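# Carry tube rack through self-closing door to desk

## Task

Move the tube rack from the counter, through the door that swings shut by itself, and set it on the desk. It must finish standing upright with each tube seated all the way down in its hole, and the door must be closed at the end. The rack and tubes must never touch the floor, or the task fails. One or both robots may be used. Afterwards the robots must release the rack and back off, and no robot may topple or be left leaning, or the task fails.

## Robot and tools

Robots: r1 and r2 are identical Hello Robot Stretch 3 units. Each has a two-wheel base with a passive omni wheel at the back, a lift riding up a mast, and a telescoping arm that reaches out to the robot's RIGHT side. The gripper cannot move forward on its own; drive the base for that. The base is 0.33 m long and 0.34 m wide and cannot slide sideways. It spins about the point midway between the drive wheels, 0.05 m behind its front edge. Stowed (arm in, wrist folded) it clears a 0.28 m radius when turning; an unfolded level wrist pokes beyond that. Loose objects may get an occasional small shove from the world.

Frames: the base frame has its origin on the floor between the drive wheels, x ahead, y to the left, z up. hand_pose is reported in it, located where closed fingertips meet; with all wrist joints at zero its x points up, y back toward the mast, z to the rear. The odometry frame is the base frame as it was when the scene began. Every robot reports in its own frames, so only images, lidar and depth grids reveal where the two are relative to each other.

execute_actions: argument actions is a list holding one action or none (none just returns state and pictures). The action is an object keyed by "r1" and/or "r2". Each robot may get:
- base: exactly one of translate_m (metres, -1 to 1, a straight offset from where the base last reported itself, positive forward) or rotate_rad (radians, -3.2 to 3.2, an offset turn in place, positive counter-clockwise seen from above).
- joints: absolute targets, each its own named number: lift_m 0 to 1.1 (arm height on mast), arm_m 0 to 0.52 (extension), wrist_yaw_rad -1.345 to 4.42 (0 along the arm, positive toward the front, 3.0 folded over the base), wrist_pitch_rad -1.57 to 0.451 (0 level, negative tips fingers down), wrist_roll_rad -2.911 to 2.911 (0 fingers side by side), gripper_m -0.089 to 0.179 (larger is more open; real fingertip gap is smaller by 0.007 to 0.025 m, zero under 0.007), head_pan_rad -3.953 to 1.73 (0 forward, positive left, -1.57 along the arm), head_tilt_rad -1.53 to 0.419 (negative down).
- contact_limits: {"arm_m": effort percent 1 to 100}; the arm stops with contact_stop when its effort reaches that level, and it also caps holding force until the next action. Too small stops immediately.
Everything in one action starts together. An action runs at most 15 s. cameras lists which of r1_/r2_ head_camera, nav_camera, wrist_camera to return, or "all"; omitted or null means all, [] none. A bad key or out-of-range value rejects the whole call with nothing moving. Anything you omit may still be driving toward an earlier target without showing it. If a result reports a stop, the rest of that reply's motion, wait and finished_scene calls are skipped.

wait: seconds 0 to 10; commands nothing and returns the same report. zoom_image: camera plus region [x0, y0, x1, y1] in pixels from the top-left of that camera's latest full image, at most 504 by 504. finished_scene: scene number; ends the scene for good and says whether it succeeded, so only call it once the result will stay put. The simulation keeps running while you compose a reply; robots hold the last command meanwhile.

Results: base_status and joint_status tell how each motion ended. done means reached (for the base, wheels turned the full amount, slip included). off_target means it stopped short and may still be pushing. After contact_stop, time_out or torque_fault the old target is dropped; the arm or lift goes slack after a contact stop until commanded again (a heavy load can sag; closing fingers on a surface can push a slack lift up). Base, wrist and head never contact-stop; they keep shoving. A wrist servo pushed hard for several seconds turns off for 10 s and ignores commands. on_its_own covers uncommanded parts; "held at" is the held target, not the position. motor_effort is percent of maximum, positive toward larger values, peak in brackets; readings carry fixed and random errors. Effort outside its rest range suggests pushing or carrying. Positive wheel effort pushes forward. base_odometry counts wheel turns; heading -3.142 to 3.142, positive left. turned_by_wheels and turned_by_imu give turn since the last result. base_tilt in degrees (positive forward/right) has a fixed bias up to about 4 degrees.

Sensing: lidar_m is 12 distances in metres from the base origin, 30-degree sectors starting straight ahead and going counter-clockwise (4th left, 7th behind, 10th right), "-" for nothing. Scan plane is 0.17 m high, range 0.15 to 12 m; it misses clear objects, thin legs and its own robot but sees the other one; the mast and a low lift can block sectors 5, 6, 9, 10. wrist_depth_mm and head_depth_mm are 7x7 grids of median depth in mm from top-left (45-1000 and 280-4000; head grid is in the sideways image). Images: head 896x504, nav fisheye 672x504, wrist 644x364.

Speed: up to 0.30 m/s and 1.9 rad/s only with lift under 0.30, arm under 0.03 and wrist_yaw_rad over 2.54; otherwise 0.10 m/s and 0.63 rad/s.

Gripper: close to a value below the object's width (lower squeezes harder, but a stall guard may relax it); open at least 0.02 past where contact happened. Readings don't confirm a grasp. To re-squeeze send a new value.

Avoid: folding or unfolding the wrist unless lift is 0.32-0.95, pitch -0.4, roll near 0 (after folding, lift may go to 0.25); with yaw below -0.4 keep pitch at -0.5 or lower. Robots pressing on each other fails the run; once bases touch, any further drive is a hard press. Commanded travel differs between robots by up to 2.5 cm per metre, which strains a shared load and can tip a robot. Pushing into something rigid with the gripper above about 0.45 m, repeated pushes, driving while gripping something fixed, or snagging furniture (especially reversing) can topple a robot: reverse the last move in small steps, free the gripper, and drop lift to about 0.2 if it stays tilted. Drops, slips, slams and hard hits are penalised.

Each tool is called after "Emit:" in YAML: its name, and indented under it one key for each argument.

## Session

Emit:
execute_actions:
  actions: []

Scene clock: 0.00 s.
r1.base_odometry: x=+0.000 y=+0.000 heading=+0.000 (m, m, rad; r1's odometry frame)
r1.turned_by_wheels: +0.000 (rad since the last result)
r1.turned_by_imu: +0.000 (rad since the last result)
r1.base_tilt: forward=-0.6 right=-1.0 (deg)
r1.lidar_m: 1.77 2.32 1.59 1.36 0.95 0.89 0.91 0.85 0.80 0.82 1.07 1.72
r1.head_depth_mm: 1650 1654 1651 1651 1646 1647 1648 / 1727 1735 1740 1738 1735 1728 1738 / 1819 1838 1841 1830 1838 1836 1830 / 1893 1933 1941 1939 1938 1951 1939 / 1989 2064 2073 2075 2072 2062 2031 / 2007 2205 2197 2208 2204 2216 2166 / 2008 2369 2360 2361 2363 2367 2152
r1.base_status: not commanded
r1.joint_positions: lift_m=+0.556 arm_m=+0.003 wrist_yaw_rad=+3.125 wrist_pitch_rad=-0.319 wrist_roll_rad=+0.002 gripper_m=+0.037 head_pan_rad=+0.020 head_tilt_rad=-0.006
r1.joint_status: not commanded
r1.motor_effort: left_wheel=+0 right_wheel=+0 lift_m=+27 arm_m=-1 wrist_yaw_rad=+0 wrist_pitch_rad=+5 wrist_roll_rad=+0 gripper_m=+0 head_pan_rad=-1 head_tilt_rad=+1 (%)
r1.hand_pose: x=-0.0173 y=+0.0881 z=+0.5913 quat_wxyz=(+0.119, +0.699, +0.106, +0.697) (m; r1's base frame)
r1.wrist_depth_mm: 740 898 - - - - - / 751 928 - - - - - / 764 955 - - - - - / 785 - - - - - - / 798 - - - - - - / 822 932 - 929 927 898 893 / 764 800 - 777 772 740 754
r2.base_odometry: x=+0.000 y=+0.000 heading=+0.000 (m, m, rad; r2's odometry frame)
r2.turned_by_wheels: +0.000 (rad since the last result)
r2.turned_by_imu: +0.000 (rad since the last result)
r2.base_tilt: forward=+1.0 right=+2.3 (deg)
r2.lidar_m: 2.03 1.99 1.00 0.76 0.76 0.79 0.65 0.64 0.68 0.97 1.50 2.54
r2.head_depth_mm: 1771 2522 2629 2641 2677 2690 2127 / 1775 2417 2445 2449 2470 2494 2102 / 1803 2282 2318 2335 2328 2369 2105 / 1817 2163 2176 2181 2201 2223 2079 / 1831 2046 2047 2065 2082 2085 2047 / 1846 1935 1939 1960 1967 1986 1957 / 1803 1842 1854 1845 1875 1879 1860
r2.base_status: not commanded
r2.joint_positions: lift_m=+0.408 arm_m=+0.003 wrist_yaw_rad=+3.026 wrist_pitch_rad=-0.323 wrist_roll_rad=+0.006 gripper_m=+0.037 head_pan_rad=+0.008 head_tilt_rad=-0.012
r2.joint_status: not commanded
r2.motor_effort: left_wheel=-1 right_wheel=+0 lift_m=+33 arm_m=+0 wrist_yaw_rad=+0 wrist_pitch_rad=+5 wrist_roll_rad=+0 gripper_m=+0 head_pan_rad=-1 head_tilt_rad=+2 (%)
r2.hand_pose: x=+0.0058 y=+0.0861 z=+0.4423 quat_wxyz=(+0.154, +0.705, +0.073, +0.688) (m; r2's base frame)
r2.wrist_depth_mm: 552 - 724 804 939 - - / 583 623 768 878 - - - / 606 654 820 908 - - - / 650 700 891 - - - - / 687 804 937 968 917 951 938 / 747 742 - 746 767 731 742 / 624 620 - 628 595 607 624
pictures: r1_head_camera (sideways: a quarter turn clockwise sets it upright), r1_nav_camera (sideways: a quarter turn counterclockwise sets it upright), r1_wrist_camera, r2_head_camera (sideways: a quarter turn clockwise sets it upright), r2_nav_camera (sideways: a quarter turn counterclockwise sets it upright), r2_wrist_camera
Images, in order (width x height): r1_head_camera 896x504, r1_nav_camera 672x504, r1_wrist_camera 644x364, r2_head_camera 896x504, r2_nav_camera 672x504, r2_wrist_camera 644x364.

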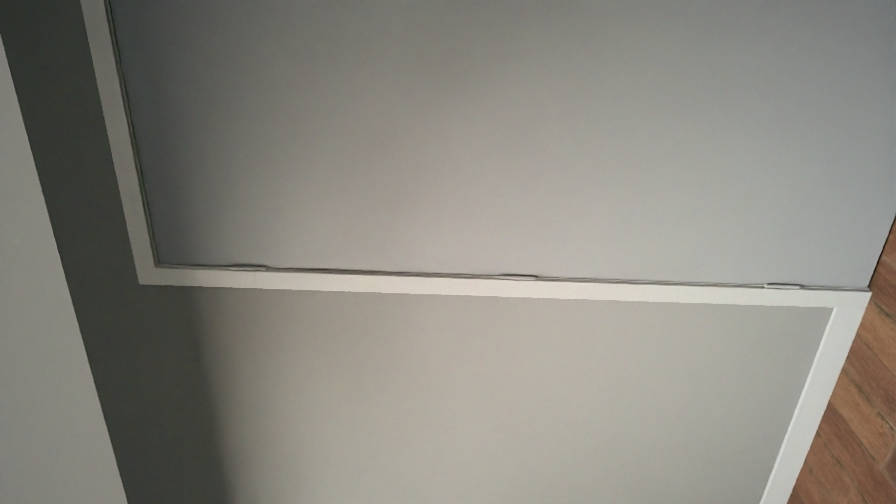

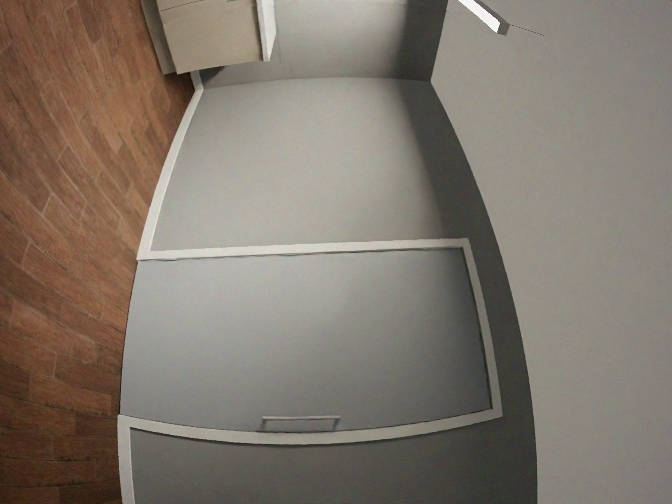

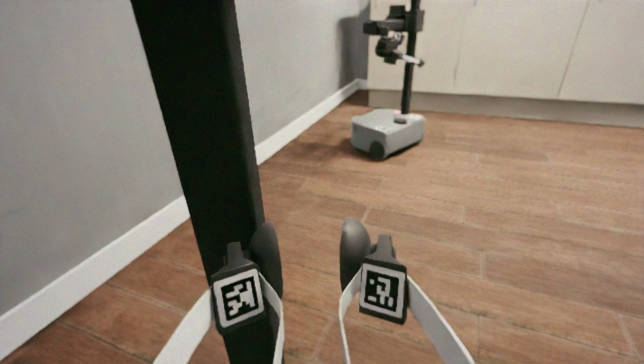

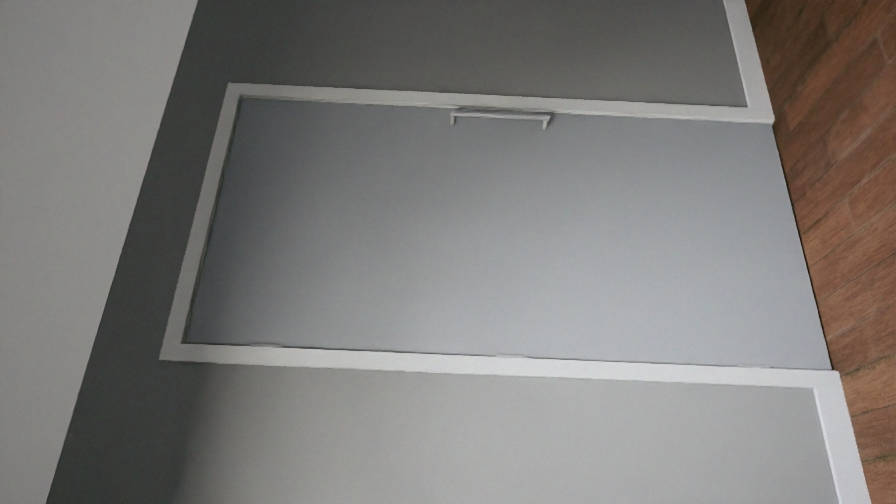

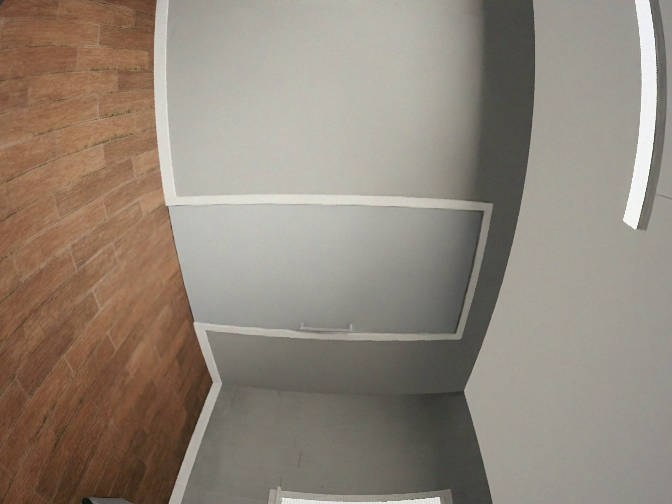

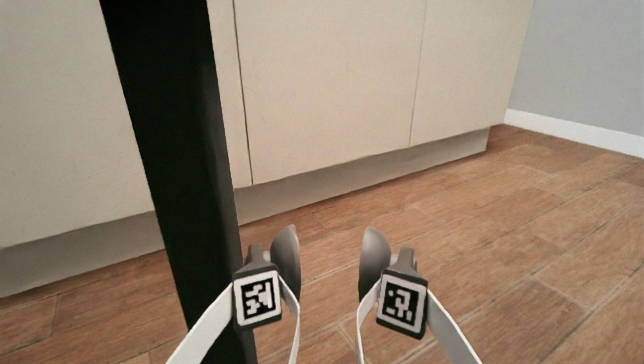

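Emit:
zoom_image:
  camera: "r1_nav_camera"
  region: [130, 0, 330, 110]

Region (130, 0, 330, 110) of r1_nav_camera's 672x504 image, scaled by 2.520, with more detail than that image has; it fills the top 277 rows of this view, and the rest is white.

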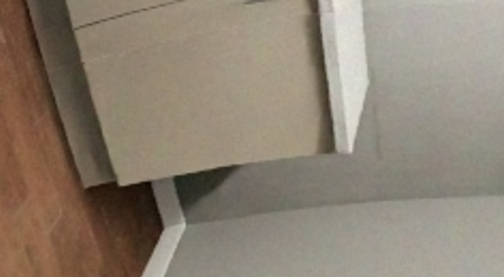

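Emit:
execute_actions:
  actions:
    - {"r1": {"base": {"rotate_rad": -0.614}, "joints": {"lift_m": 0.9, "wrist_yaw_rad": -0.2, "wrist_pitch_rad": -0.4, "head_pan_rad": -0.6, "head_tilt_rad": -0.3}}, "r2": {"joints": {"head_pan_rad": 1.5, "head_tilt_rad": -0.35}}}
  cameras: ["r2_head_camera", "r2_nav_camera"]

Scene clock: 123.97 s.
r1.base_odometry: x=+0.000 y=+0.000 heading=-0.614 (m, m, rad; r1's odometry frame)
r1.turned_by_wheels: -0.614 (rad since the last result)
r1.turned_by_imu: -0.608 (rad since the last result)
r1.base_tilt: forward=-0.6 right=-1.1 (deg)
r1.lidar_m: 1.72 1.74 2.16 2.35 1.53 0.98 0.89 0.90 0.88 0.80 0.81 0.99
r1.head_depth_mm: 768 800 833 865 896 946 994 / 830 871 912 956 986 1058 1112 / 931 973 1021 1065 1113 1193 1260 / 1031 1090 1142 1211 1288 1368 1422 / 1158 1227 1301 1392 1485 1603 1521 / 1326 1412 1508 1630 1766 1823 1521 / 1540 1627 1736 1837 1954 1941 1510
r1.base_status: done
r1.joint_positions: lift_m=+0.900 arm_m=+0.003 wrist_yaw_rad=-0.197 wrist_pitch_rad=-0.412 wrist_roll_rad=+0.002 gripper_m=+0.037 head_pan_rad=-0.593 head_tilt_rad=-0.296
r1.joint_status: all done
r1.motor_effort: left_wheel=+2(9) right_wheel=-2(5) lift_m=+33(36) arm_m=-1(1) wrist_yaw_rad=-4(4) wrist_pitch_rad=+4(4) wrist_roll_rad=+0(0) gripper_m=+0(0) head_pan_rad=-5(40) head_tilt_rad=-2(20) (%)
r1.hand_pose: x=-0.0655 y=-0.3685 z=+0.9137 quat_wxyz=(+0.674, +0.076, -0.703, -0.212) (m; r1's base frame)
r1.wrist_depth_mm: 416 451 493 560 629 727 662 / 441 482 526 607 684 783 679 / 459 499 562 657 753 845 712 / 503 559 630 730 872 947 722 / 552 611 690 802 967 - 766 / 596 681 722 887 - - 788 / 649 730 911 - - - 812
r2.base_odometry: x=+0.000 y=+0.000 heading=+0.000 (m, m, rad; r2's odometry frame)
r2.turned_by_wheels: +0.000 (rad since the last result)
r2.turned_by_imu: +0.001 (rad since the last result)
r2.base_tilt: forward=+1.0 right=+2.3 (deg)
r2.lidar_m: 2.04 1.99 1.00 0.76 0.75 0.79 0.65 0.64 0.68 0.98 1.45 2.55
r2.head_depth_mm: 1624 1769 1933 1240 1271 1447 1437 / 1522 1635 1778 1220 1146 1283 1387 / 1423 1525 1655 1194 1043 1158 1297 / 1334 1429 1535 1173 959 1051 1170 / 1255 1341 1431 1164 886 970 1066 / 1194 1266 1347 1146 836 889 979 / 1128 1198 1272 1129 788 832 901
r2.base_status: not commanded
r2.joint_positions: lift_m=+0.408 arm_m=+0.003 wrist_yaw_rad=+3.026 wrist_pitch_rad=-0.323 wrist_roll_rad=+0.006 gripper_m=+0.037 head_pan_rad=+1.493 head_tilt_rad=-0.346
r2.joint_status: all done
r2.motor_effort: left_wheel=+0(0) right_wheel=+0(0) lift_m=+33(33) arm_m=+0(1) wrist_yaw_rad=+0(1) wrist_pitch_rad=+5(5) wrist_roll_rad=+0(0) gripper_m=+1(0) head_pan_rad=+4(59) head_tilt_rad=-3(31) (%)
r2.hand_pose: x=+0.0058 y=+0.0861 z=+0.4423 quat_wxyz=(+0.154, +0.705, +0.073, +0.688) (m; r2's base frame)
r2.wrist_depth_mm: 542 - 716 800 977 - - / 573 617 751 846 - - - / 610 659 810 939 - - - / 623 698 870 - - - - / 688 795 955 969 927 911 923 / 731 756 - 736 760 739 739 / 614 620 - 610 609 625 616
pictures: r2_head_camera (sideways: a quarter turn clockwise sets it upright), r2_nav_camera (sideways: a quarter turn counterclockwise sets it upright)
Images, in order (width x height): r2_head_camera 896x504, r2_nav_camera 672x504.

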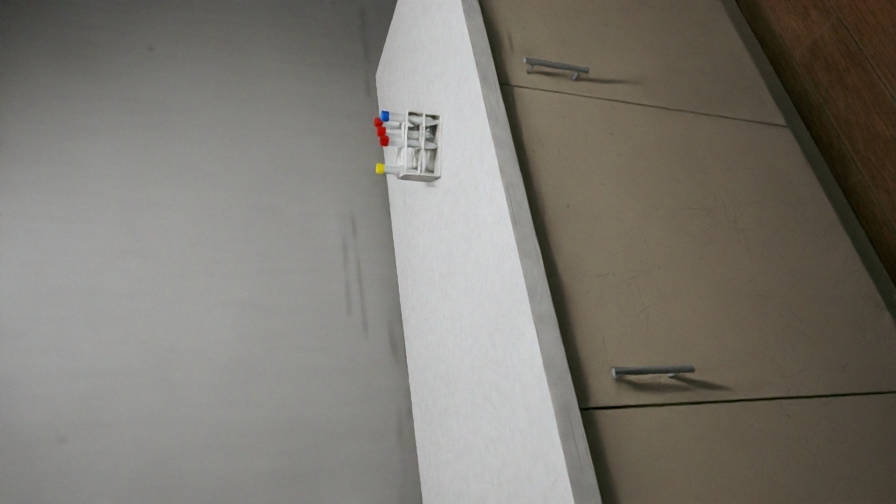

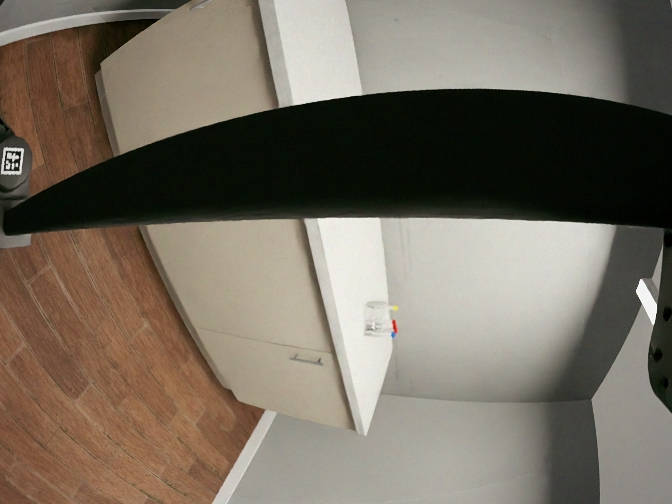

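Emit:
execute_actions:
  actions: []

Scene clock: 154.33 s.
r1.base_odometry: x=+0.000 y=+0.000 heading=-0.614 (m, m, rad; r1's odometry frame)
r1.turned_by_wheels: +0.000 (rad since the last result)
r1.turned_by_imu: +0.001 (rad since the last result)
r1.base_tilt: forward=-0.7 right=-1.1 (deg)
r1.lidar_m: 1.72 1.75 2.15 2.35 1.53 0.98 0.89 0.90 0.88 0.80 0.81 1.00
r1.head_depth_mm: 767 796 831 866 894 947 990 / 833 877 915 957 992 1061 1114 / 928 975 1019 1068 1114 1194 1260 / 1031 1084 1147 1211 1284 1363 1421 / 1160 1227 1303 1388 1483 1606 1523 / 1327 1411 1515 1630 1762 1825 1523 / 1547 1629 1727 1834 1951 1946 1512
r1.base_status: done
r1.joint_positions: lift_m=+0.900 arm_m=+0.003 wrist_yaw_rad=-0.197 wrist_pitch_rad=-0.412 wrist_roll_rad=+0.002 gripper_m=+0.037 head_pan_rad=-0.593 head_tilt_rad=-0.296
r1.joint_status: all done
r1.motor_effort: left_wheel=+3(9) right_wheel=-2(5) lift_m=+33(36) arm_m=-1(1) wrist_yaw_rad=-4(4) wrist_pitch_rad=+4(4) wrist_roll_rad=+0(0) gripper_m=+0(0) head_pan_rad=-5(40) head_tilt_rad=-3(20) (%)
r1.hand_pose: x=-0.0655 y=-0.3685 z=+0.9137 quat_wxyz=(+0.674, +0.076, -0.703, -0.212) (m; r1's base frame)
r1.wrist_depth_mm: 417 448 497 551 616 720 657 / 439 479 525 601 679 786 685 / 460 497 553 657 758 861 715 / 503 558 642 730 867 952 737 / 548 612 682 808 969 - 764 / 600 679 735 901 - - 785 / 656 741 901 - - - 822
r2.base_odometry: x=+0.000 y=+0.000 heading=+0.000 (m, m, rad; r2's odometry frame)
r2.turned_by_wheels: +0.000 (rad since the last result)
r2.turned_by_imu: +0.000 (rad since the last result)
r2.base_tilt: forward=+1.0 right=+2.3 (deg)
r2.lidar_m: 2.03 1.99 1.00 0.76 0.75 0.79 0.65 0.64 0.68 0.98 1.46 2.54
r2.head_depth_mm: 1622 1769 1926 1237 1274 1451 1428 / 1514 1631 1765 1214 1149 1287 1385 / 1424 1530 1645 1197 1045 1158 1301 / 1328 1431 1535 1177 962 1053 1170 / 1254 1339 1434 1160 886 966 1063 / 1189 1261 1351 1148 834 889 980 / 1130 1200 1270 1129 786 833 899
r2.base_status: not commanded
r2.joint_positions: lift_m=+0.408 arm_m=+0.003 wrist_yaw_rad=+3.026 wrist_pitch_rad=-0.323 wrist_roll_rad=+0.006 gripper_m=+0.037 head_pan_rad=+1.493 head_tilt_rad=-0.346
r2.joint_status: all done
r2.motor_effort: left_wheel=-1(0) right_wheel=+0(0) lift_m=+33(33) arm_m=+0(1) wrist_yaw_rad=+0(1) wrist_pitch_rad=+5(5) wrist_roll_rad=+0(0) gripper_m=-1(0) head_pan_rad=+4(59) head_tilt_rad=-3(31) (%)
r2.hand_pose: x=+0.0058 y=+0.0861 z=+0.4423 quat_wxyz=(+0.154, +0.705, +0.073, +0.688) (m; r2's base frame)
r2.wrist_depth_mm: 550 - 724 824 943 - - / 576 617 761 875 - - - / 601 650 808 966 - - - / 642 693 892 - - - - / 704 801 946 940 932 920 912 / 731 756 - 752 736 737 745 / 626 635 - 616 591 615 619
pictures: r1_head_camera (sideways: a quarter turn clockwise sets it upright), r1_nav_camera (sideways: a quarter turn counterclockwise sets it upright), r1_wrist_camera, r2_head_camera (sideways: a quarter turn clockwise sets it upright), r2_nav_camera (sideways: a quarter turn counterclockwise sets it upright), r2_wrist_camera
Images, in order (width x height): r1_head_camera 896x504, r1_nav_camera 672x504, r1_wrist_camera 644x364, r2_head_camera 896x504, r2_nav_camera 672x504, r2_wrist_camera 644x364.

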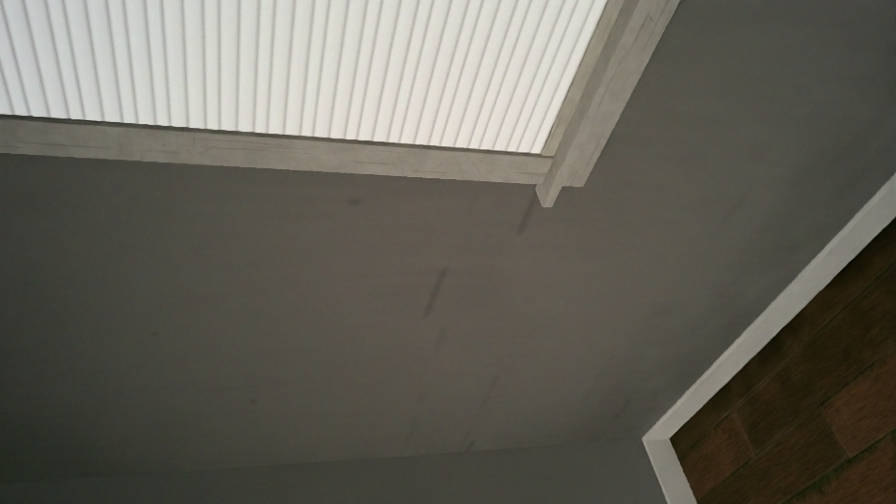

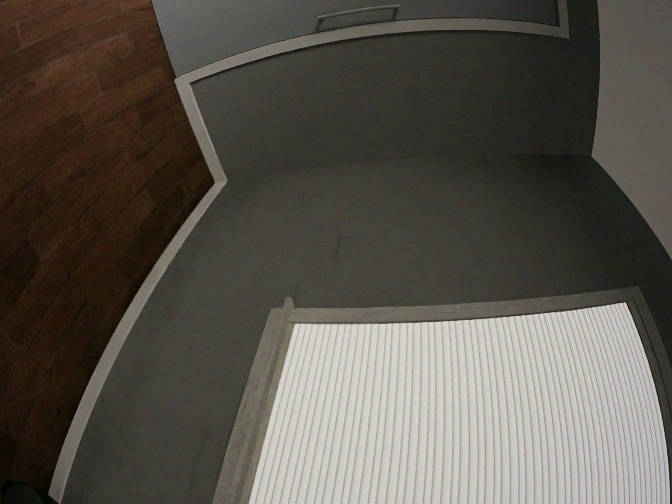

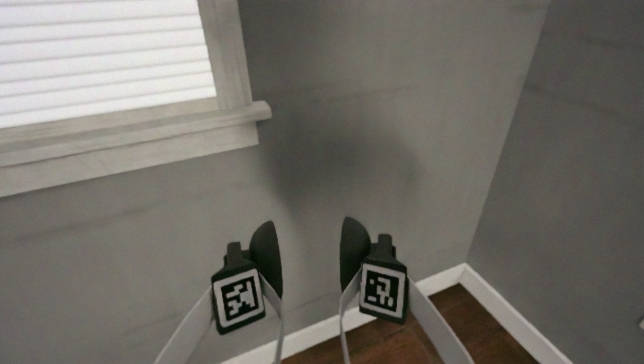

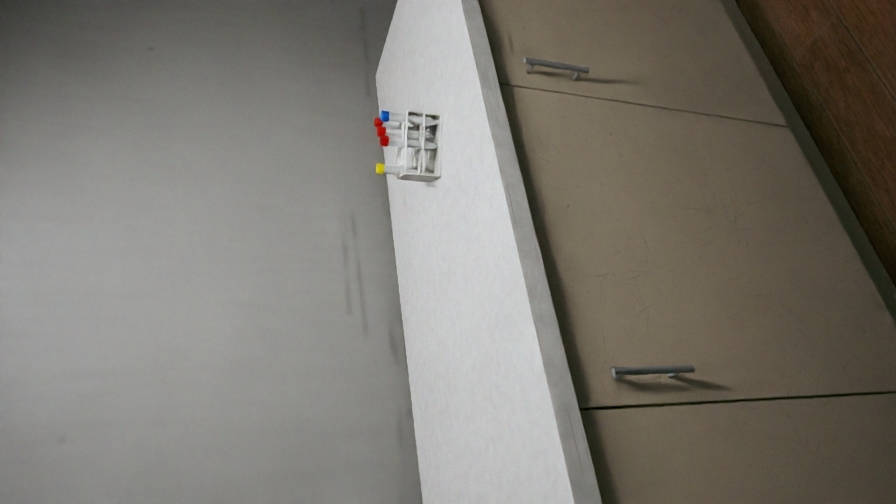

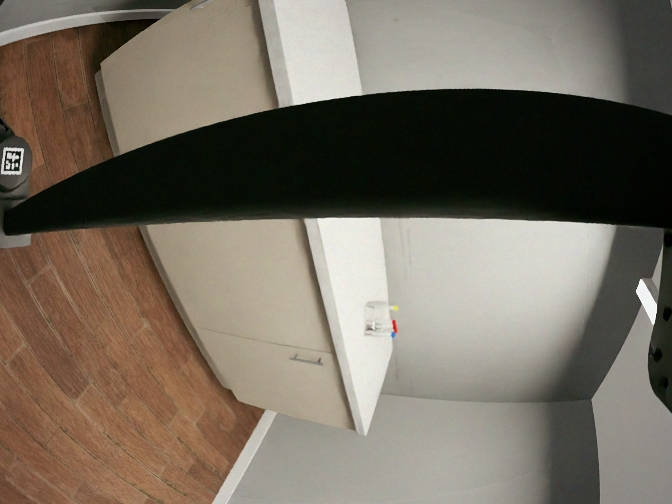

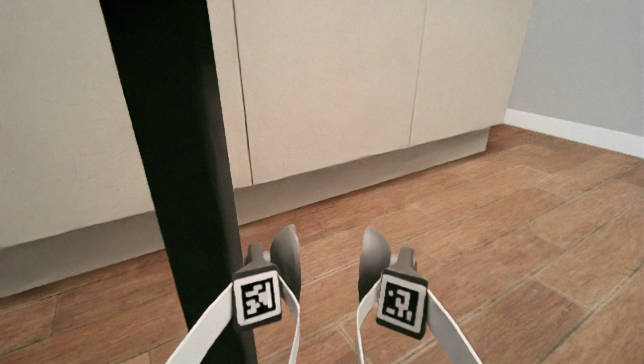

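Emit:
execute_actions:
  actions:
    - {"r1": {"base": {"translate_m": 0.855}, "joints": {"wrist_yaw_rad": -0.7, "wrist_pitch_rad": 0.0, "lift_m": 0.95, "gripper_m": 0.10, "head_pan_rad": -1.57, "head_tilt_rad": -0.3}}, "r2": {"base": {"rotate_rad": -2.30}, "joints": {"lift_m": 0.28, "head_pan_rad": 0.0, "head_tilt_rad": -0.3}}}
  cameras: []

Scene clock: 216.47 s.
r1.base_odometry: x=+0.699 y=-0.492 heading=-0.614 (m, m, rad; r1's odometry frame)
r1.turned_by_wheels: +0.000 (rad since the last result)
r1.turned_by_imu: +0.006 (rad since the last result)
r1.base_tilt: forward=-0.6 right=-1.1 (deg)
r1.lidar_m: 0.88 0.88 1.11 2.21 1.89 1.91 1.74 1.14 0.73 0.67 0.67 0.83
r1.head_depth_mm: 572 608 647 689 736 767 - / 561 594 632 675 725 761 846 / 561 591 625 665 709 743 837 / 557 589 625 665 710 761 821 / 551 581 616 655 698 747 806 / 544 573 607 644 687 736 791 / 538 567 598 637 677 724 779
r1.base_status: done
r1.joint_positions: lift_m=+0.950 arm_m=+0.003 wrist_yaw_rad=-0.697 wrist_pitch_rad=-0.024 wrist_roll_rad=+0.002 gripper_m=+0.100 head_pan_rad=-1.563 head_tilt_rad=-0.296
r1.joint_status: all done
r1.motor_effort: left_wheel=+2(10) right_wheel=-2(3) lift_m=+34(33) arm_m=-1(1) wrist_yaw_rad=-4(5) wrist_pitch_rad=+8(11) wrist_roll_rad=+0(0) gripper_m=+1(79) head_pan_rad=-4(52) head_tilt_rad=-1(1) (%)
r1.hand_pose: x=-0.1854 y=-0.3437 z=+1.0581 quat_wxyz=(+0.661, -0.233, -0.668, -0.249) (m; r1's base frame)
r1.wrist_depth_mm: 350 415 517 679 - - - / 350 419 524 696 - - - / 354 422 539 709 - - - / 352 436 550 736 - - - / 359 435 558 742 - - - / 360 429 573 792 - - - / 363 425 589 804 - - -
r2.base_odometry: x=+0.000 y=+0.000 heading=-2.300 (m, m, rad; r2's odometry frame)
r2.turned_by_wheels: -2.300 (rad since the last result)
r2.turned_by_imu: -2.273 (rad since the last result)
r2.base_tilt: forward=+1.1 right=+2.3 (deg)
r2.lidar_m: 0.65 0.80 1.65 1.89 2.16 1.99 1.25 0.81 0.74 0.75 0.70 0.64
r2.head_depth_mm: 498 522 549 580 613 651 692 / 517 544 573 605 643 683 732 / 539 568 600 635 676 722 776 / 563 594 629 668 713 766 825 / 587 623 660 704 756 815 882 / 616 655 698 745 801 869 946 / 647 688 737 792 854 934 1019
r2.base_status: done
r2.joint_positions: lift_m=+0.280 arm_m=+0.003 wrist_yaw_rad=+3.026 wrist_pitch_rad=-0.324 wrist_roll_rad=+0.006 gripper_m=+0.037 head_pan_rad=+0.007 head_tilt_rad=-0.309
r2.joint_status: all done
r2.motor_effort: left_wheel=+3(11) right_wheel=-4(10) lift_m=+25(26) arm_m=+0(1) wrist_yaw_rad=+0(0) wrist_pitch_rad=+5(5) wrist_roll_rad=+0(0) gripper_m=-1(2) head_pan_rad=-4(58) head_tilt_rad=+5(13) (%)
r2.hand_pose: x=+0.0058 y=+0.0860 z=+0.3146 quat_wxyz=(+0.155, +0.705, +0.073, +0.688) (m; r2's base frame)
r2.wrist_depth_mm: - - - - - - - / - - - - - - - / - - - - - - - / 942 939 994 966 955 938 954 / 726 717 735 729 726 714 712 / 574 575 - 577 593 576 571 / 474 476 - 500 456 473 480
pictures: none
No camera images: the call's "cameras" was empty. Leave "cameras" out to get every camera's image.

Emit:
execute_actions:
  actions:
    - {"r1": {"base": {"rotate_rad": 2.12}, "joints": {"wrist_yaw_rad": -0.3, "lift_m": 0.99}}, "r2": {"base": {"translate_m": -1.10}}}
  cameras: ["r1_head_camera", "r1_wrist_camera"]

action 0: r2: "base": translate_m = -1.1 is out of range: |translate_m| is at most 1

Emit:
execute_actions:
  actions:
    - {"r1": {"base": {"rotate_rad": 2.12}, "joints": {"wrist_yaw_rad": -0.3, "lift_m": 0.99}}, "r2": {"base": {"translate_m": -1.0}}}
  cameras: ["r1_head_camera", "r1_wrist_camera"]

Scene clock: 303.53 s.
r1.base_odometry: x=+0.699 y=-0.492 heading=+1.506 (m, m, rad; r1's odometry frame)
r1.turned_by_wheels: +2.120 (rad since the last result)
r1.turned_by_imu: +2.104 (rad since the last result)
r1.base_tilt: forward=-0.7 right=-1.1 (deg)
r1.lidar_m: 2.50 1.88 1.74 1.10 0.72 0.67 0.68 0.85 0.88 0.90 1.13 1.99
r1.head_depth_mm: 729 765 799 836 886 - - / 762 797 837 881 933 - - / 794 834 883 934 981 1062 - / 830 875 928 980 1045 1121 1207 / 869 916 971 1037 1111 1185 1284 / 913 965 1028 1101 1176 1269 1385 / 961 1018 1090 1168 1258 1364 1461
r1.base_status: done
r1.joint_positions: lift_m=+0.990 arm_m=+0.003 wrist_yaw_rad=-0.303 wrist_pitch_rad=-0.023 wrist_roll_rad=+0.002 gripper_m=+0.100 head_pan_rad=-1.563 head_tilt_rad=-0.296
r1.joint_status: all done
r1.motor_effort: left_wheel=-3(8) right_wheel=+3(6) lift_m=+33(35) arm_m=+0(1) wrist_yaw_rad=+3(6) wrist_pitch_rad=+8(8) wrist_roll_rad=+0(0) gripper_m=+0(1) head_pan_rad=-4(5) head_tilt_rad=-2(2) (%)
r1.hand_pose: x=-0.0976 y=-0.3917 z=+1.0983 quat_wxyz=(+0.697, -0.098, -0.701, -0.115) (m; r1's base frame)
r1.wrist_depth_mm: 628 610 610 600 584 579 570 / 649 641 626 612 607 589 591 / 675 664 659 631 624 608 607 / 698 672 670 662 644 635 629 / 717 713 691 680 667 660 642 / 746 738 718 710 692 672 662 / 771 756 730 736 715 700 696
r2.base_odometry: x=+0.666 y=+0.746 heading=-2.300 (m, m, rad; r2's odometry frame)
r2.turned_by_wheels: +0.000 (rad since the last result)
r2.turned_by_imu: -0.005 (rad since the last result)
r2.base_tilt: forward=+1.0 right=+2.2 (deg)
r2.lidar_m: 1.58 1.97 2.08 1.78 1.16 1.06 1.07 0.41 0.38 0.38 0.47 0.95
r2.head_depth_mm: 1280 1352 1411 1492 1584 1675 1484 / 1330 1402 1486 1567 1655 1744 1464 / 1387 1470 1543 1642 1750 1798 1464 / 1460 1534 1623 1724 1839 1872 1454 / 1519 1598 1704 1809 1953 1858 1448 / 1591 1684 1795 1928 2063 1849 1438 / 1664 1775 1902 2039 2190 1830 1432
r2.base_status: done
r2.joint_positions: lift_m=+0.280 arm_m=+0.003 wrist_yaw_rad=+3.026 wrist_pitch_rad=-0.324 wrist_roll_rad=+0.006 gripper_m=+0.037 head_pan_rad=+0.007 head_tilt_rad=-0.309
r2.joint_status: not commanded
r2.motor_effort: left_wheel=+2(6) right_wheel=-3(14) lift_m=+25(26) arm_m=-1(0) wrist_yaw_rad=+1(0) wrist_pitch_rad=+5(5) wrist_roll_rad=+1(0) gripper_m=-1(0) head_pan_rad=-5(4) head_tilt_rad=+5(6) (%)
r2.hand_pose: x=+0.0058 y=+0.0860 z=+0.3146 quat_wxyz=(+0.155, +0.705, +0.073, +0.688) (m; r2's base frame)
r2.wrist_depth_mm: 920 - - - - - - / 944 - - - - - - / 978 - - - - - - / 890 944 937 958 968 939 969 / 744 700 730 736 712 735 727 / 557 565 - 556 592 570 567 / 483 476 - 496 465 478 478
pictures: r1_head_camera (sideways: a quarter turn clockwise sets it upright), r1_wrist_camera
Images, in order (width x height): r1_head_camera 896x504, r1_wrist_camera 644x364.

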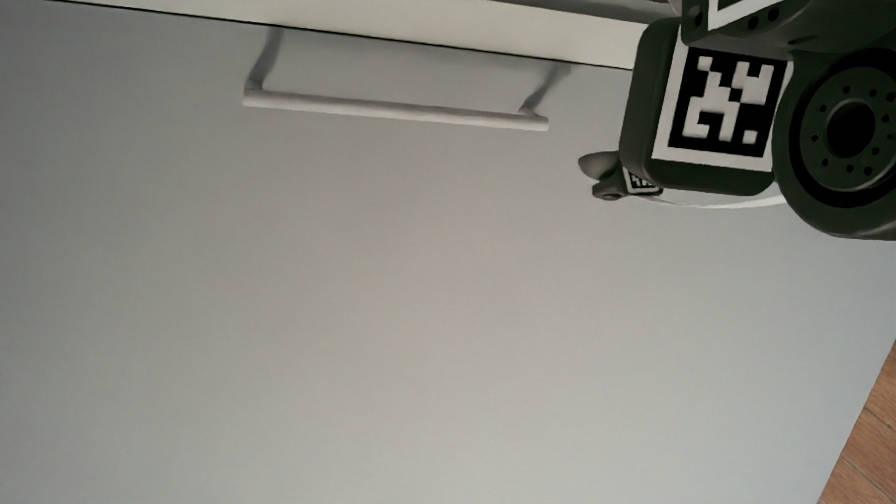

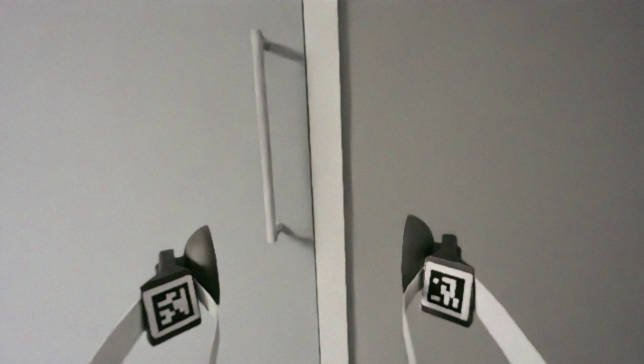

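Emit:
execute_actions:
  actions:
    - {"r1": {"base": {"translate_m": 0.09}, "joints": {"wrist_yaw_rad": -0.36, "arm_m": 0.25}}, "r2": {"base": {"rotate_rad": -0.384}, "joints": {"lift_m": 0.5, "wrist_pitch_rad": -0.4, "head_pan_rad": -1.1, "head_tilt_rad": -0.6}}}
  cameras: ["r2_head_camera", "r1_wrist_camera"]

Scene clock: 331.33 s.
r1.base_odometry: x=+0.705 y=-0.403 heading=+1.506 (m, m, rad; r1's odometry frame)
r1.turned_by_wheels: +0.000 (rad since the last result)
r1.turned_by_imu: +0.001 (rad since the last result)
r1.base_tilt: forward=-0.7 right=-1.1 (deg)
r1.lidar_m: 2.43 1.84 1.70 1.24 0.81 0.75 0.76 0.95 0.91 0.93 1.18 1.88
r1.head_depth_mm: 762 797 834 866 952 986 1040 / 794 832 878 - - 1044 1107 / 826 870 918 955 - 1107 1174 / 862 912 964 1021 1094 1166 1250 / 902 954 1015 1081 1153 1237 1342 / 949 1009 1070 1145 1227 1325 1416 / 995 1063 1136 1218 1313 1416 1476
r1.base_status: done
r1.joint_positions: lift_m=+0.990 arm_m=+0.250 wrist_yaw_rad=-0.358 wrist_pitch_rad=-0.023 wrist_roll_rad=+0.002 gripper_m=+0.100 head_pan_rad=-1.563 head_tilt_rad=-0.297
r1.joint_status: all done
r1.motor_effort: left_wheel=-4(5) right_wheel=+3(6) lift_m=+33(34) arm_m=+4(4) wrist_yaw_rad=-2(4) wrist_pitch_rad=+8(8) wrist_roll_rad=+0(0) gripper_m=+0(0) head_pan_rad=-4(4) head_tilt_rad=-3(2) (%)
r1.hand_pose: x=-0.1110 y=-0.6340 z=+1.0983 quat_wxyz=(+0.694, -0.118, -0.698, -0.134) (m; r1's base frame)
r1.wrist_depth_mm: 421 421 419 419 410 416 421 / 435 432 435 429 424 431 433 / 447 446 449 447 440 447 442 / 463 468 463 459 455 460 461 / 475 475 475 474 472 477 476 / 490 493 498 492 493 493 494 / 517 514 508 514 506 512 508
r2.base_odometry: x=+0.666 y=+0.746 heading=-2.684 (m, m, rad; r2's odometry frame)
r2.turned_by_wheels: -0.384 (rad since the last result)
r2.turned_by_imu: -0.379 (rad since the last result)
r2.base_tilt: forward=+1.0 right=+2.3 (deg)
r2.lidar_m: 1.57 1.63 2.23 1.99 1.51 1.10 1.06 0.54 0.39 0.37 0.39 0.53
r2.head_depth_mm: 787 859 921 569 536 457 549 / 824 906 962 630 533 505 603 / 869 958 1005 695 529 557 675 / 913 1013 1005 691 528 615 756 / 964 1078 991 687 560 685 862 / 1023 1147 983 680 625 773 1007 / 1093 1234 972 675 698 887 1157
r2.base_status: done
r2.joint_positions: lift_m=+0.500 arm_m=+0.003 wrist_yaw_rad=+3.026 wrist_pitch_rad=-0.413 wrist_roll_rad=+0.006 gripper_m=+0.037 head_pan_rad=-1.093 head_tilt_rad=-0.593
r2.joint_status: all done
r2.motor_effort: left_wheel=+2(9) right_wheel=-3(12) lift_m=+40(41) arm_m=-1(1) wrist_yaw_rad=+0(0) wrist_pitch_rad=+4(6) wrist_roll_rad=+0(0) gripper_m=+0(0) head_pan_rad=-5(58) head_tilt_rad=-6(31) (%)
r2.hand_pose: x=+0.0046 y=+0.0758 z=+0.5134 quat_wxyz=(+0.185, +0.701, +0.105, +0.681) (m; r2's base frame)
r2.wrist_depth_mm: - - - - - - - / - - - - - - - / - - - - - - - / - - - - - - - / 970 944 - - 931 945 993 / 789 806 - 788 785 783 775 / 657 683 - 663 645 677 653
pictures: r1_wrist_camera, r2_head_camera (sideways: a quarter turn clockwise sets it upright)
Images, in order (width x height): r1_wrist_camera 644x364, r2_head_camera 896x504.

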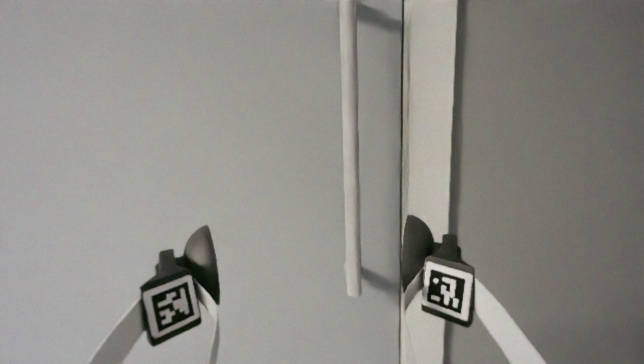

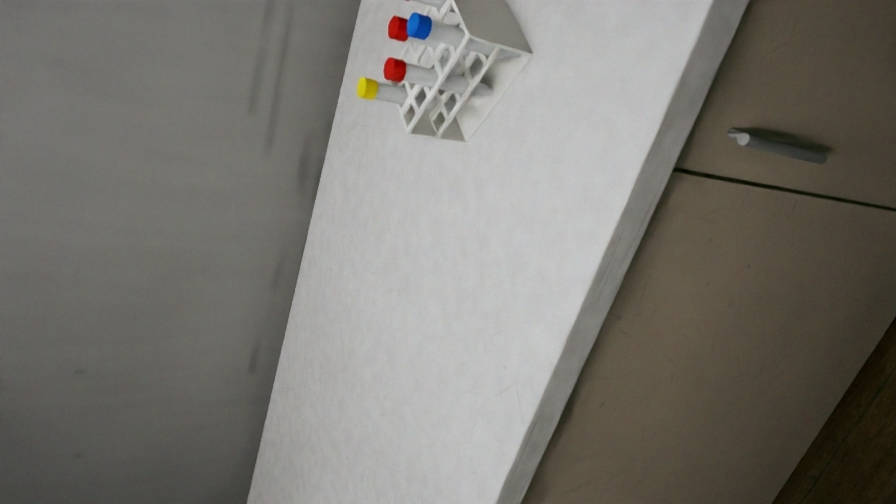

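Emit:
execute_actions:
  actions:
    - {"r1": {"base": {"translate_m": -0.128}, "joints": {"arm_m": 0.45}}, "r2": {"base": {"translate_m": -0.26}, "joints": {"lift_m": 0.93, "wrist_yaw_rad": 1.57, "gripper_m": 0.12, "head_pan_rad": -1.3, "head_tilt_rad": -0.6}}}
  cameras: ["r2_head_camera", "r1_wrist_camera", "r2_wrist_camera"]

Scene clock: 361.97 s.
r1.base_odometry: x=+0.696 y=-0.530 heading=+1.506 (m, m, rad; r1's odometry frame)
r1.turned_by_wheels: +0.000 (rad since the last result)
r1.turned_by_imu: +0.001 (rad since the last result)
r1.base_tilt: forward=-0.6 right=-1.0 (deg)
r1.lidar_m: 2.55 1.90 1.75 1.04 0.69 0.63 0.64 0.80 0.87 0.87 1.11 1.99
r1.head_depth_mm: 714 744 783 806 888 927 985 / 748 783 816 884 924 974 1036 / 778 822 862 - 977 1035 1108 / 817 860 910 967 1027 1097 1184 / 854 903 955 1016 1087 1167 1260 / 896 950 1009 1076 1156 1245 1356 / 942 1002 1067 1145 1233 1340 1432
r1.base_status: done
r1.joint_positions: lift_m=+0.990 arm_m=+0.450 wrist_yaw_rad=-0.358 wrist_pitch_rad=-0.023 wrist_roll_rad=+0.002 gripper_m=+0.100 head_pan_rad=-1.563 head_tilt_rad=-0.297
r1.joint_status: all done
r1.motor_effort: left_wheel=-3(7) right_wheel=+3(5) lift_m=+34(33) arm_m=+4(5) wrist_yaw_rad=-3(3) wrist_pitch_rad=+8(8) wrist_roll_rad=+0(0) gripper_m=+0(0) head_pan_rad=-4(4) head_tilt_rad=-2(2) (%)
r1.hand_pose: x=-0.1110 y=-0.8340 z=+1.0983 quat_wxyz=(+0.694, -0.118, -0.698, -0.134) (m; r1's base frame)
r1.wrist_depth_mm: 203 202 203 145 201 189 202 / 209 209 209 206 207 196 208 / 216 216 215 213 214 202 215 / 222 223 224 219 221 210 220 / 230 230 231 228 230 217 230 / 238 239 239 237 238 227 237 / 250 250 248 246 247 235 247
r2.base_odometry: x=+0.899 y=+0.861 heading=-2.683 (m, m, rad; r2's odometry frame)
r2.turned_by_wheels: +0.000 (rad since the last result)
r2.turned_by_imu: +0.000 (rad since the last result)
r2.base_tilt: forward=+1.0 right=+2.3 (deg)
r2.lidar_m: 1.42 1.89 2.58 2.11 1.14 0.83 0.80 0.83 0.39 0.38 0.39 0.53
r2.head_depth_mm: 770 843 917 706 536 464 - / 792 875 945 700 533 472 - / 813 901 958 697 529 541 623 / 840 929 994 691 526 570 - / 866 962 993 686 524 580 - / 894 998 983 652 538 625 - / 920 1033 970 676 555 666 901
r2.base_status: done
r2.joint_positions: lift_m=+0.930 arm_m=+0.003 wrist_yaw_rad=+1.572 wrist_pitch_rad=-0.414 wrist_roll_rad=+0.006 gripper_m=+0.120 head_pan_rad=-1.293 head_tilt_rad=-0.593
r2.joint_status: all done
r2.motor_effort: left_wheel=+2(2) right_wheel=-3(9) lift_m=+40(41) arm_m=-1(0) wrist_yaw_rad=-4(5) wrist_pitch_rad=+5(5) wrist_roll_rad=+0(0) gripper_m=+1(98) head_pan_rad=-5(28) head_tilt_rad=-5(3) (%)
r2.hand_pose: x=+0.2035 y=-0.1476 z=+0.9433 quat_wxyz=(+0.591, +0.593, -0.388, +0.385) (m; r2's base frame)
r2.wrist_depth_mm: - - - - - - 932 / - - - - 813 620 622 / - - - - 851 434 402 / - - - - 833 398 293 / - - - - 836 407 252 / - - - - 914 333 255 / - - - - 807 420 269
pictures: r1_wrist_camera, r2_head_camera (sideways: a quarter turn clockwise sets it upright), r2_wrist_camera
Images, in order (width x height): r1_wrist_camera 644x364, r2_head_camera 896x504, r2_wrist_camera 644x364.

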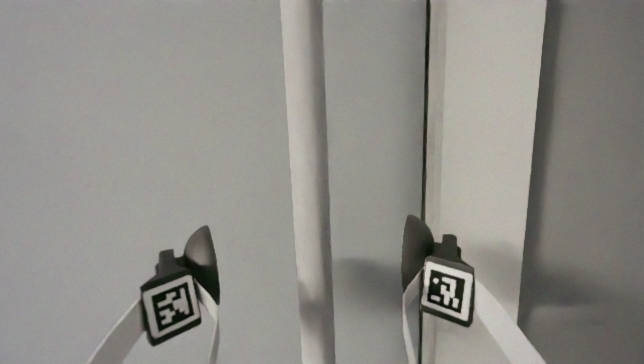

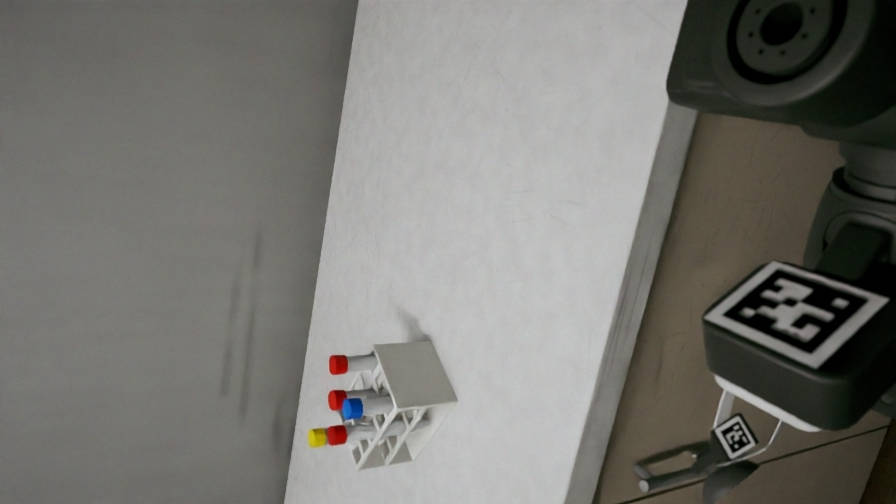

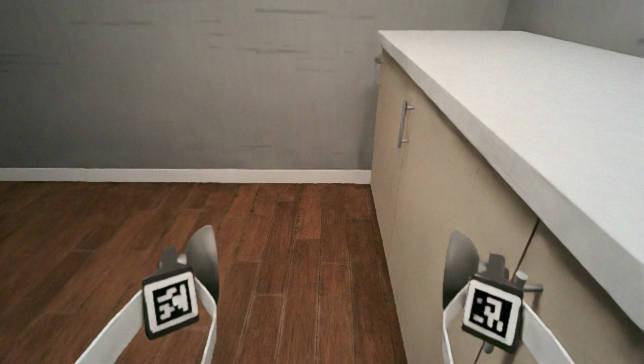

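Emit:
zoom_image:
  camera: "r2_head_camera"
  region: [280, 300, 500, 500]

Region (280, 300, 500, 500) of r2_head_camera's 896x504 image, scaled by 2.291, with more detail than that image has; it fills the top 458 rows of this view, and the rest is white.

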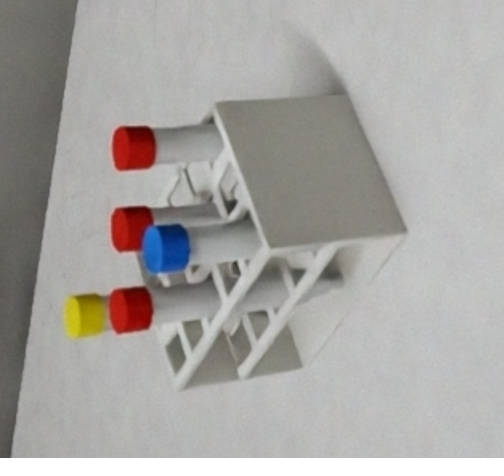

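Emit:
execute_actions:
  actions:
    - {"r1": {"base": {"translate_m": -0.02}, "joints": {"arm_m": 0.52}, "contact_limits": {"arm_m": 15}}, "r2": {"base": {"translate_m": 0.07}, "joints": {"wrist_yaw_rad": 0.94, "wrist_pitch_rad": -0.2, "arm_m": 0.2, "gripper_m": 0.179}}}
  cameras: ["r1_wrist_camera", "r2_wrist_camera"]

Scene clock: 484.67 s.
r1.base_odometry: x=+0.695 y=-0.550 heading=+1.506 (m, m, rad; r1's odometry frame)
r1.turned_by_wheels: +0.000 (rad since the last result)
r1.turned_by_imu: +0.002 (rad since the last result)
r1.base_tilt: forward=-0.6 right=-1.1 (deg)
r1.lidar_m: 2.57 1.91 1.76 1.01 0.67 0.62 0.62 0.78 0.86 0.86 1.10 2.01
r1.head_depth_mm: 704 739 777 801 883 922 978 / 741 776 817 882 909 964 1031 / 774 813 855 - 962 1028 1102 / 806 855 903 964 1017 1087 1169 / 847 898 952 1008 1077 1160 1256 / 890 942 1002 1067 1148 1237 1346 / 935 996 1063 1136 1225 1329 1424
r1.base_status: done
r1.joint_positions: lift_m=+0.990 arm_m=+0.494 wrist_yaw_rad=-0.371 wrist_pitch_rad=-0.027 wrist_roll_rad=+0.002 gripper_m=+0.100 head_pan_rad=-1.563 head_tilt_rad=-0.297
r1.joint_status: arm_m contact_stop (moved +0.045 of +0.070)
r1.on_its_own: arm_m is slack since a contact_stop, until your next command for it (your +0.520 is given up); wrist_yaw_rad is at rest, and its effort (+13) is outside its rest range (-12 to +12)
r1.motor_effort: left_wheel=+6(12) right_wheel=-9(21) lift_m=+33(33) arm_m=+0(14) wrist_yaw_rad=+13(20) wrist_pitch_rad=+9(11) wrist_roll_rad=+0(0) gripper_m=-1(3) head_pan_rad=-4(5) head_tilt_rad=-1(2) (%)
r1.contact_limits: arm_m 15 (drawing in: default 26, maximum 42; extending or still: default 34, maximum 57)
r1.hand_pose: x=-0.1141 y=-0.8775 z=+1.0974 quat_wxyz=(+0.693, -0.121, -0.697, -0.140) (m; r1's base frame)
r1.wrist_depth_mm: 157 157 158 156 158 146 148 / 162 163 162 161 163 151 162 / 167 167 168 167 169 156 168 / 173 173 174 110 175 161 174 / 179 179 180 112 180 167 180 / 185 185 186 116 188 171 188 / 192 195 193 121 194 179 195
r2.base_odometry: x=+0.836 y=+0.830 heading=-2.683 (m, m, rad; r2's odometry frame)
r2.turned_by_wheels: +0.000 (rad since the last result)
r2.turned_by_imu: +0.001 (rad since the last result)
r2.base_tilt: forward=+1.1 right=+2.3 (deg)
r2.lidar_m: 1.42 1.82 2.48 2.12 1.24 0.90 0.87 0.90 0.39 0.38 0.39 0.53
r2.head_depth_mm: 771 845 918 - 500 470 582 / 793 874 941 703 498 511 617 / 814 901 962 - 512 539 660 / 838 931 990 707 526 571 707 / 865 964 991 653 523 606 761 / 891 995 979 678 538 631 825 / 921 1036 970 676 555 692 898
r2.base_status: done
r2.joint_positions: lift_m=+0.930 arm_m=+0.200 wrist_yaw_rad=+0.941 wrist_pitch_rad=-0.220 wrist_roll_rad=+0.006 gripper_m=+0.179 head_pan_rad=-1.293 head_tilt_rad=-0.593
r2.joint_status: all done
r2.motor_effort: left_wheel=+2(6) right_wheel=-4(5) lift_m=+40(40) arm_m=+5(6) wrist_yaw_rad=-1(3) wrist_pitch_rad=+7(8) wrist_roll_rad=+0(0) gripper_m=+1(99) head_pan_rad=-5(5) head_tilt_rad=-5(5) (%)
r2.hand_pose: x=+0.1763 y=-0.4890 z=+0.9889 quat_wxyz=(+0.660, +0.389, -0.593, +0.248) (m; r2's base frame)
r2.wrist_depth_mm: - - - 934 672 521 435 / - - - 982 704 539 445 / - 912 881 674 685 556 456 / - 498 501 262 426 500 455 / - 345 345 254 309 351 344 / - 264 264 260 265 266 265 / - 211 216 215 215 215 -
pictures: r1_wrist_camera, r2_wrist_camera
Images, in order (width x height): r1_wrist_camera 644x364, r2_wrist_camera 644x364.

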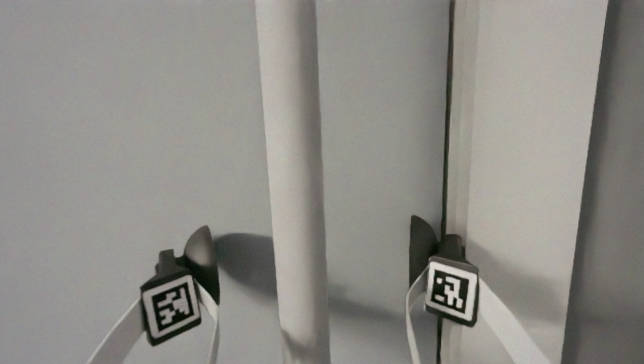

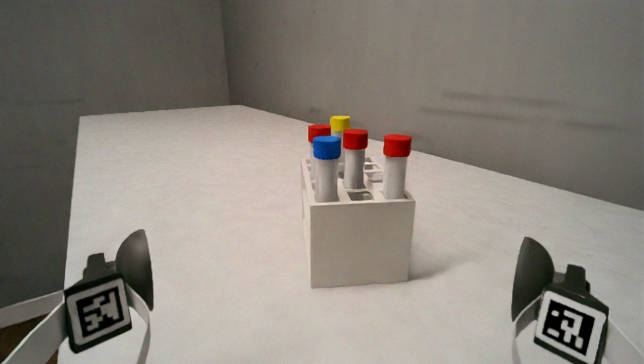

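Emit:
zoom_image:
  camera: "r2_wrist_camera"
  region: [270, 90, 450, 300]

Region (270, 90, 450, 300) of r2_wrist_camera's 644x364 image, scaled by 2.400; it fills the left 432 columns of this view, and the rest is white.

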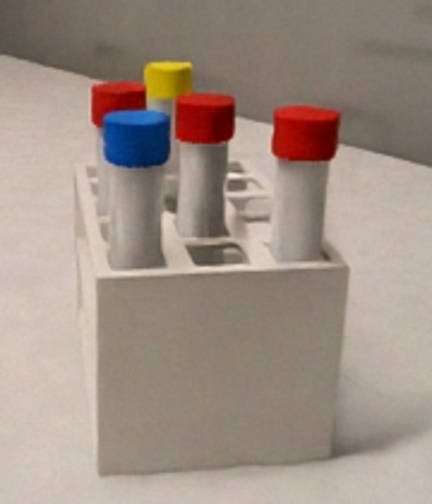

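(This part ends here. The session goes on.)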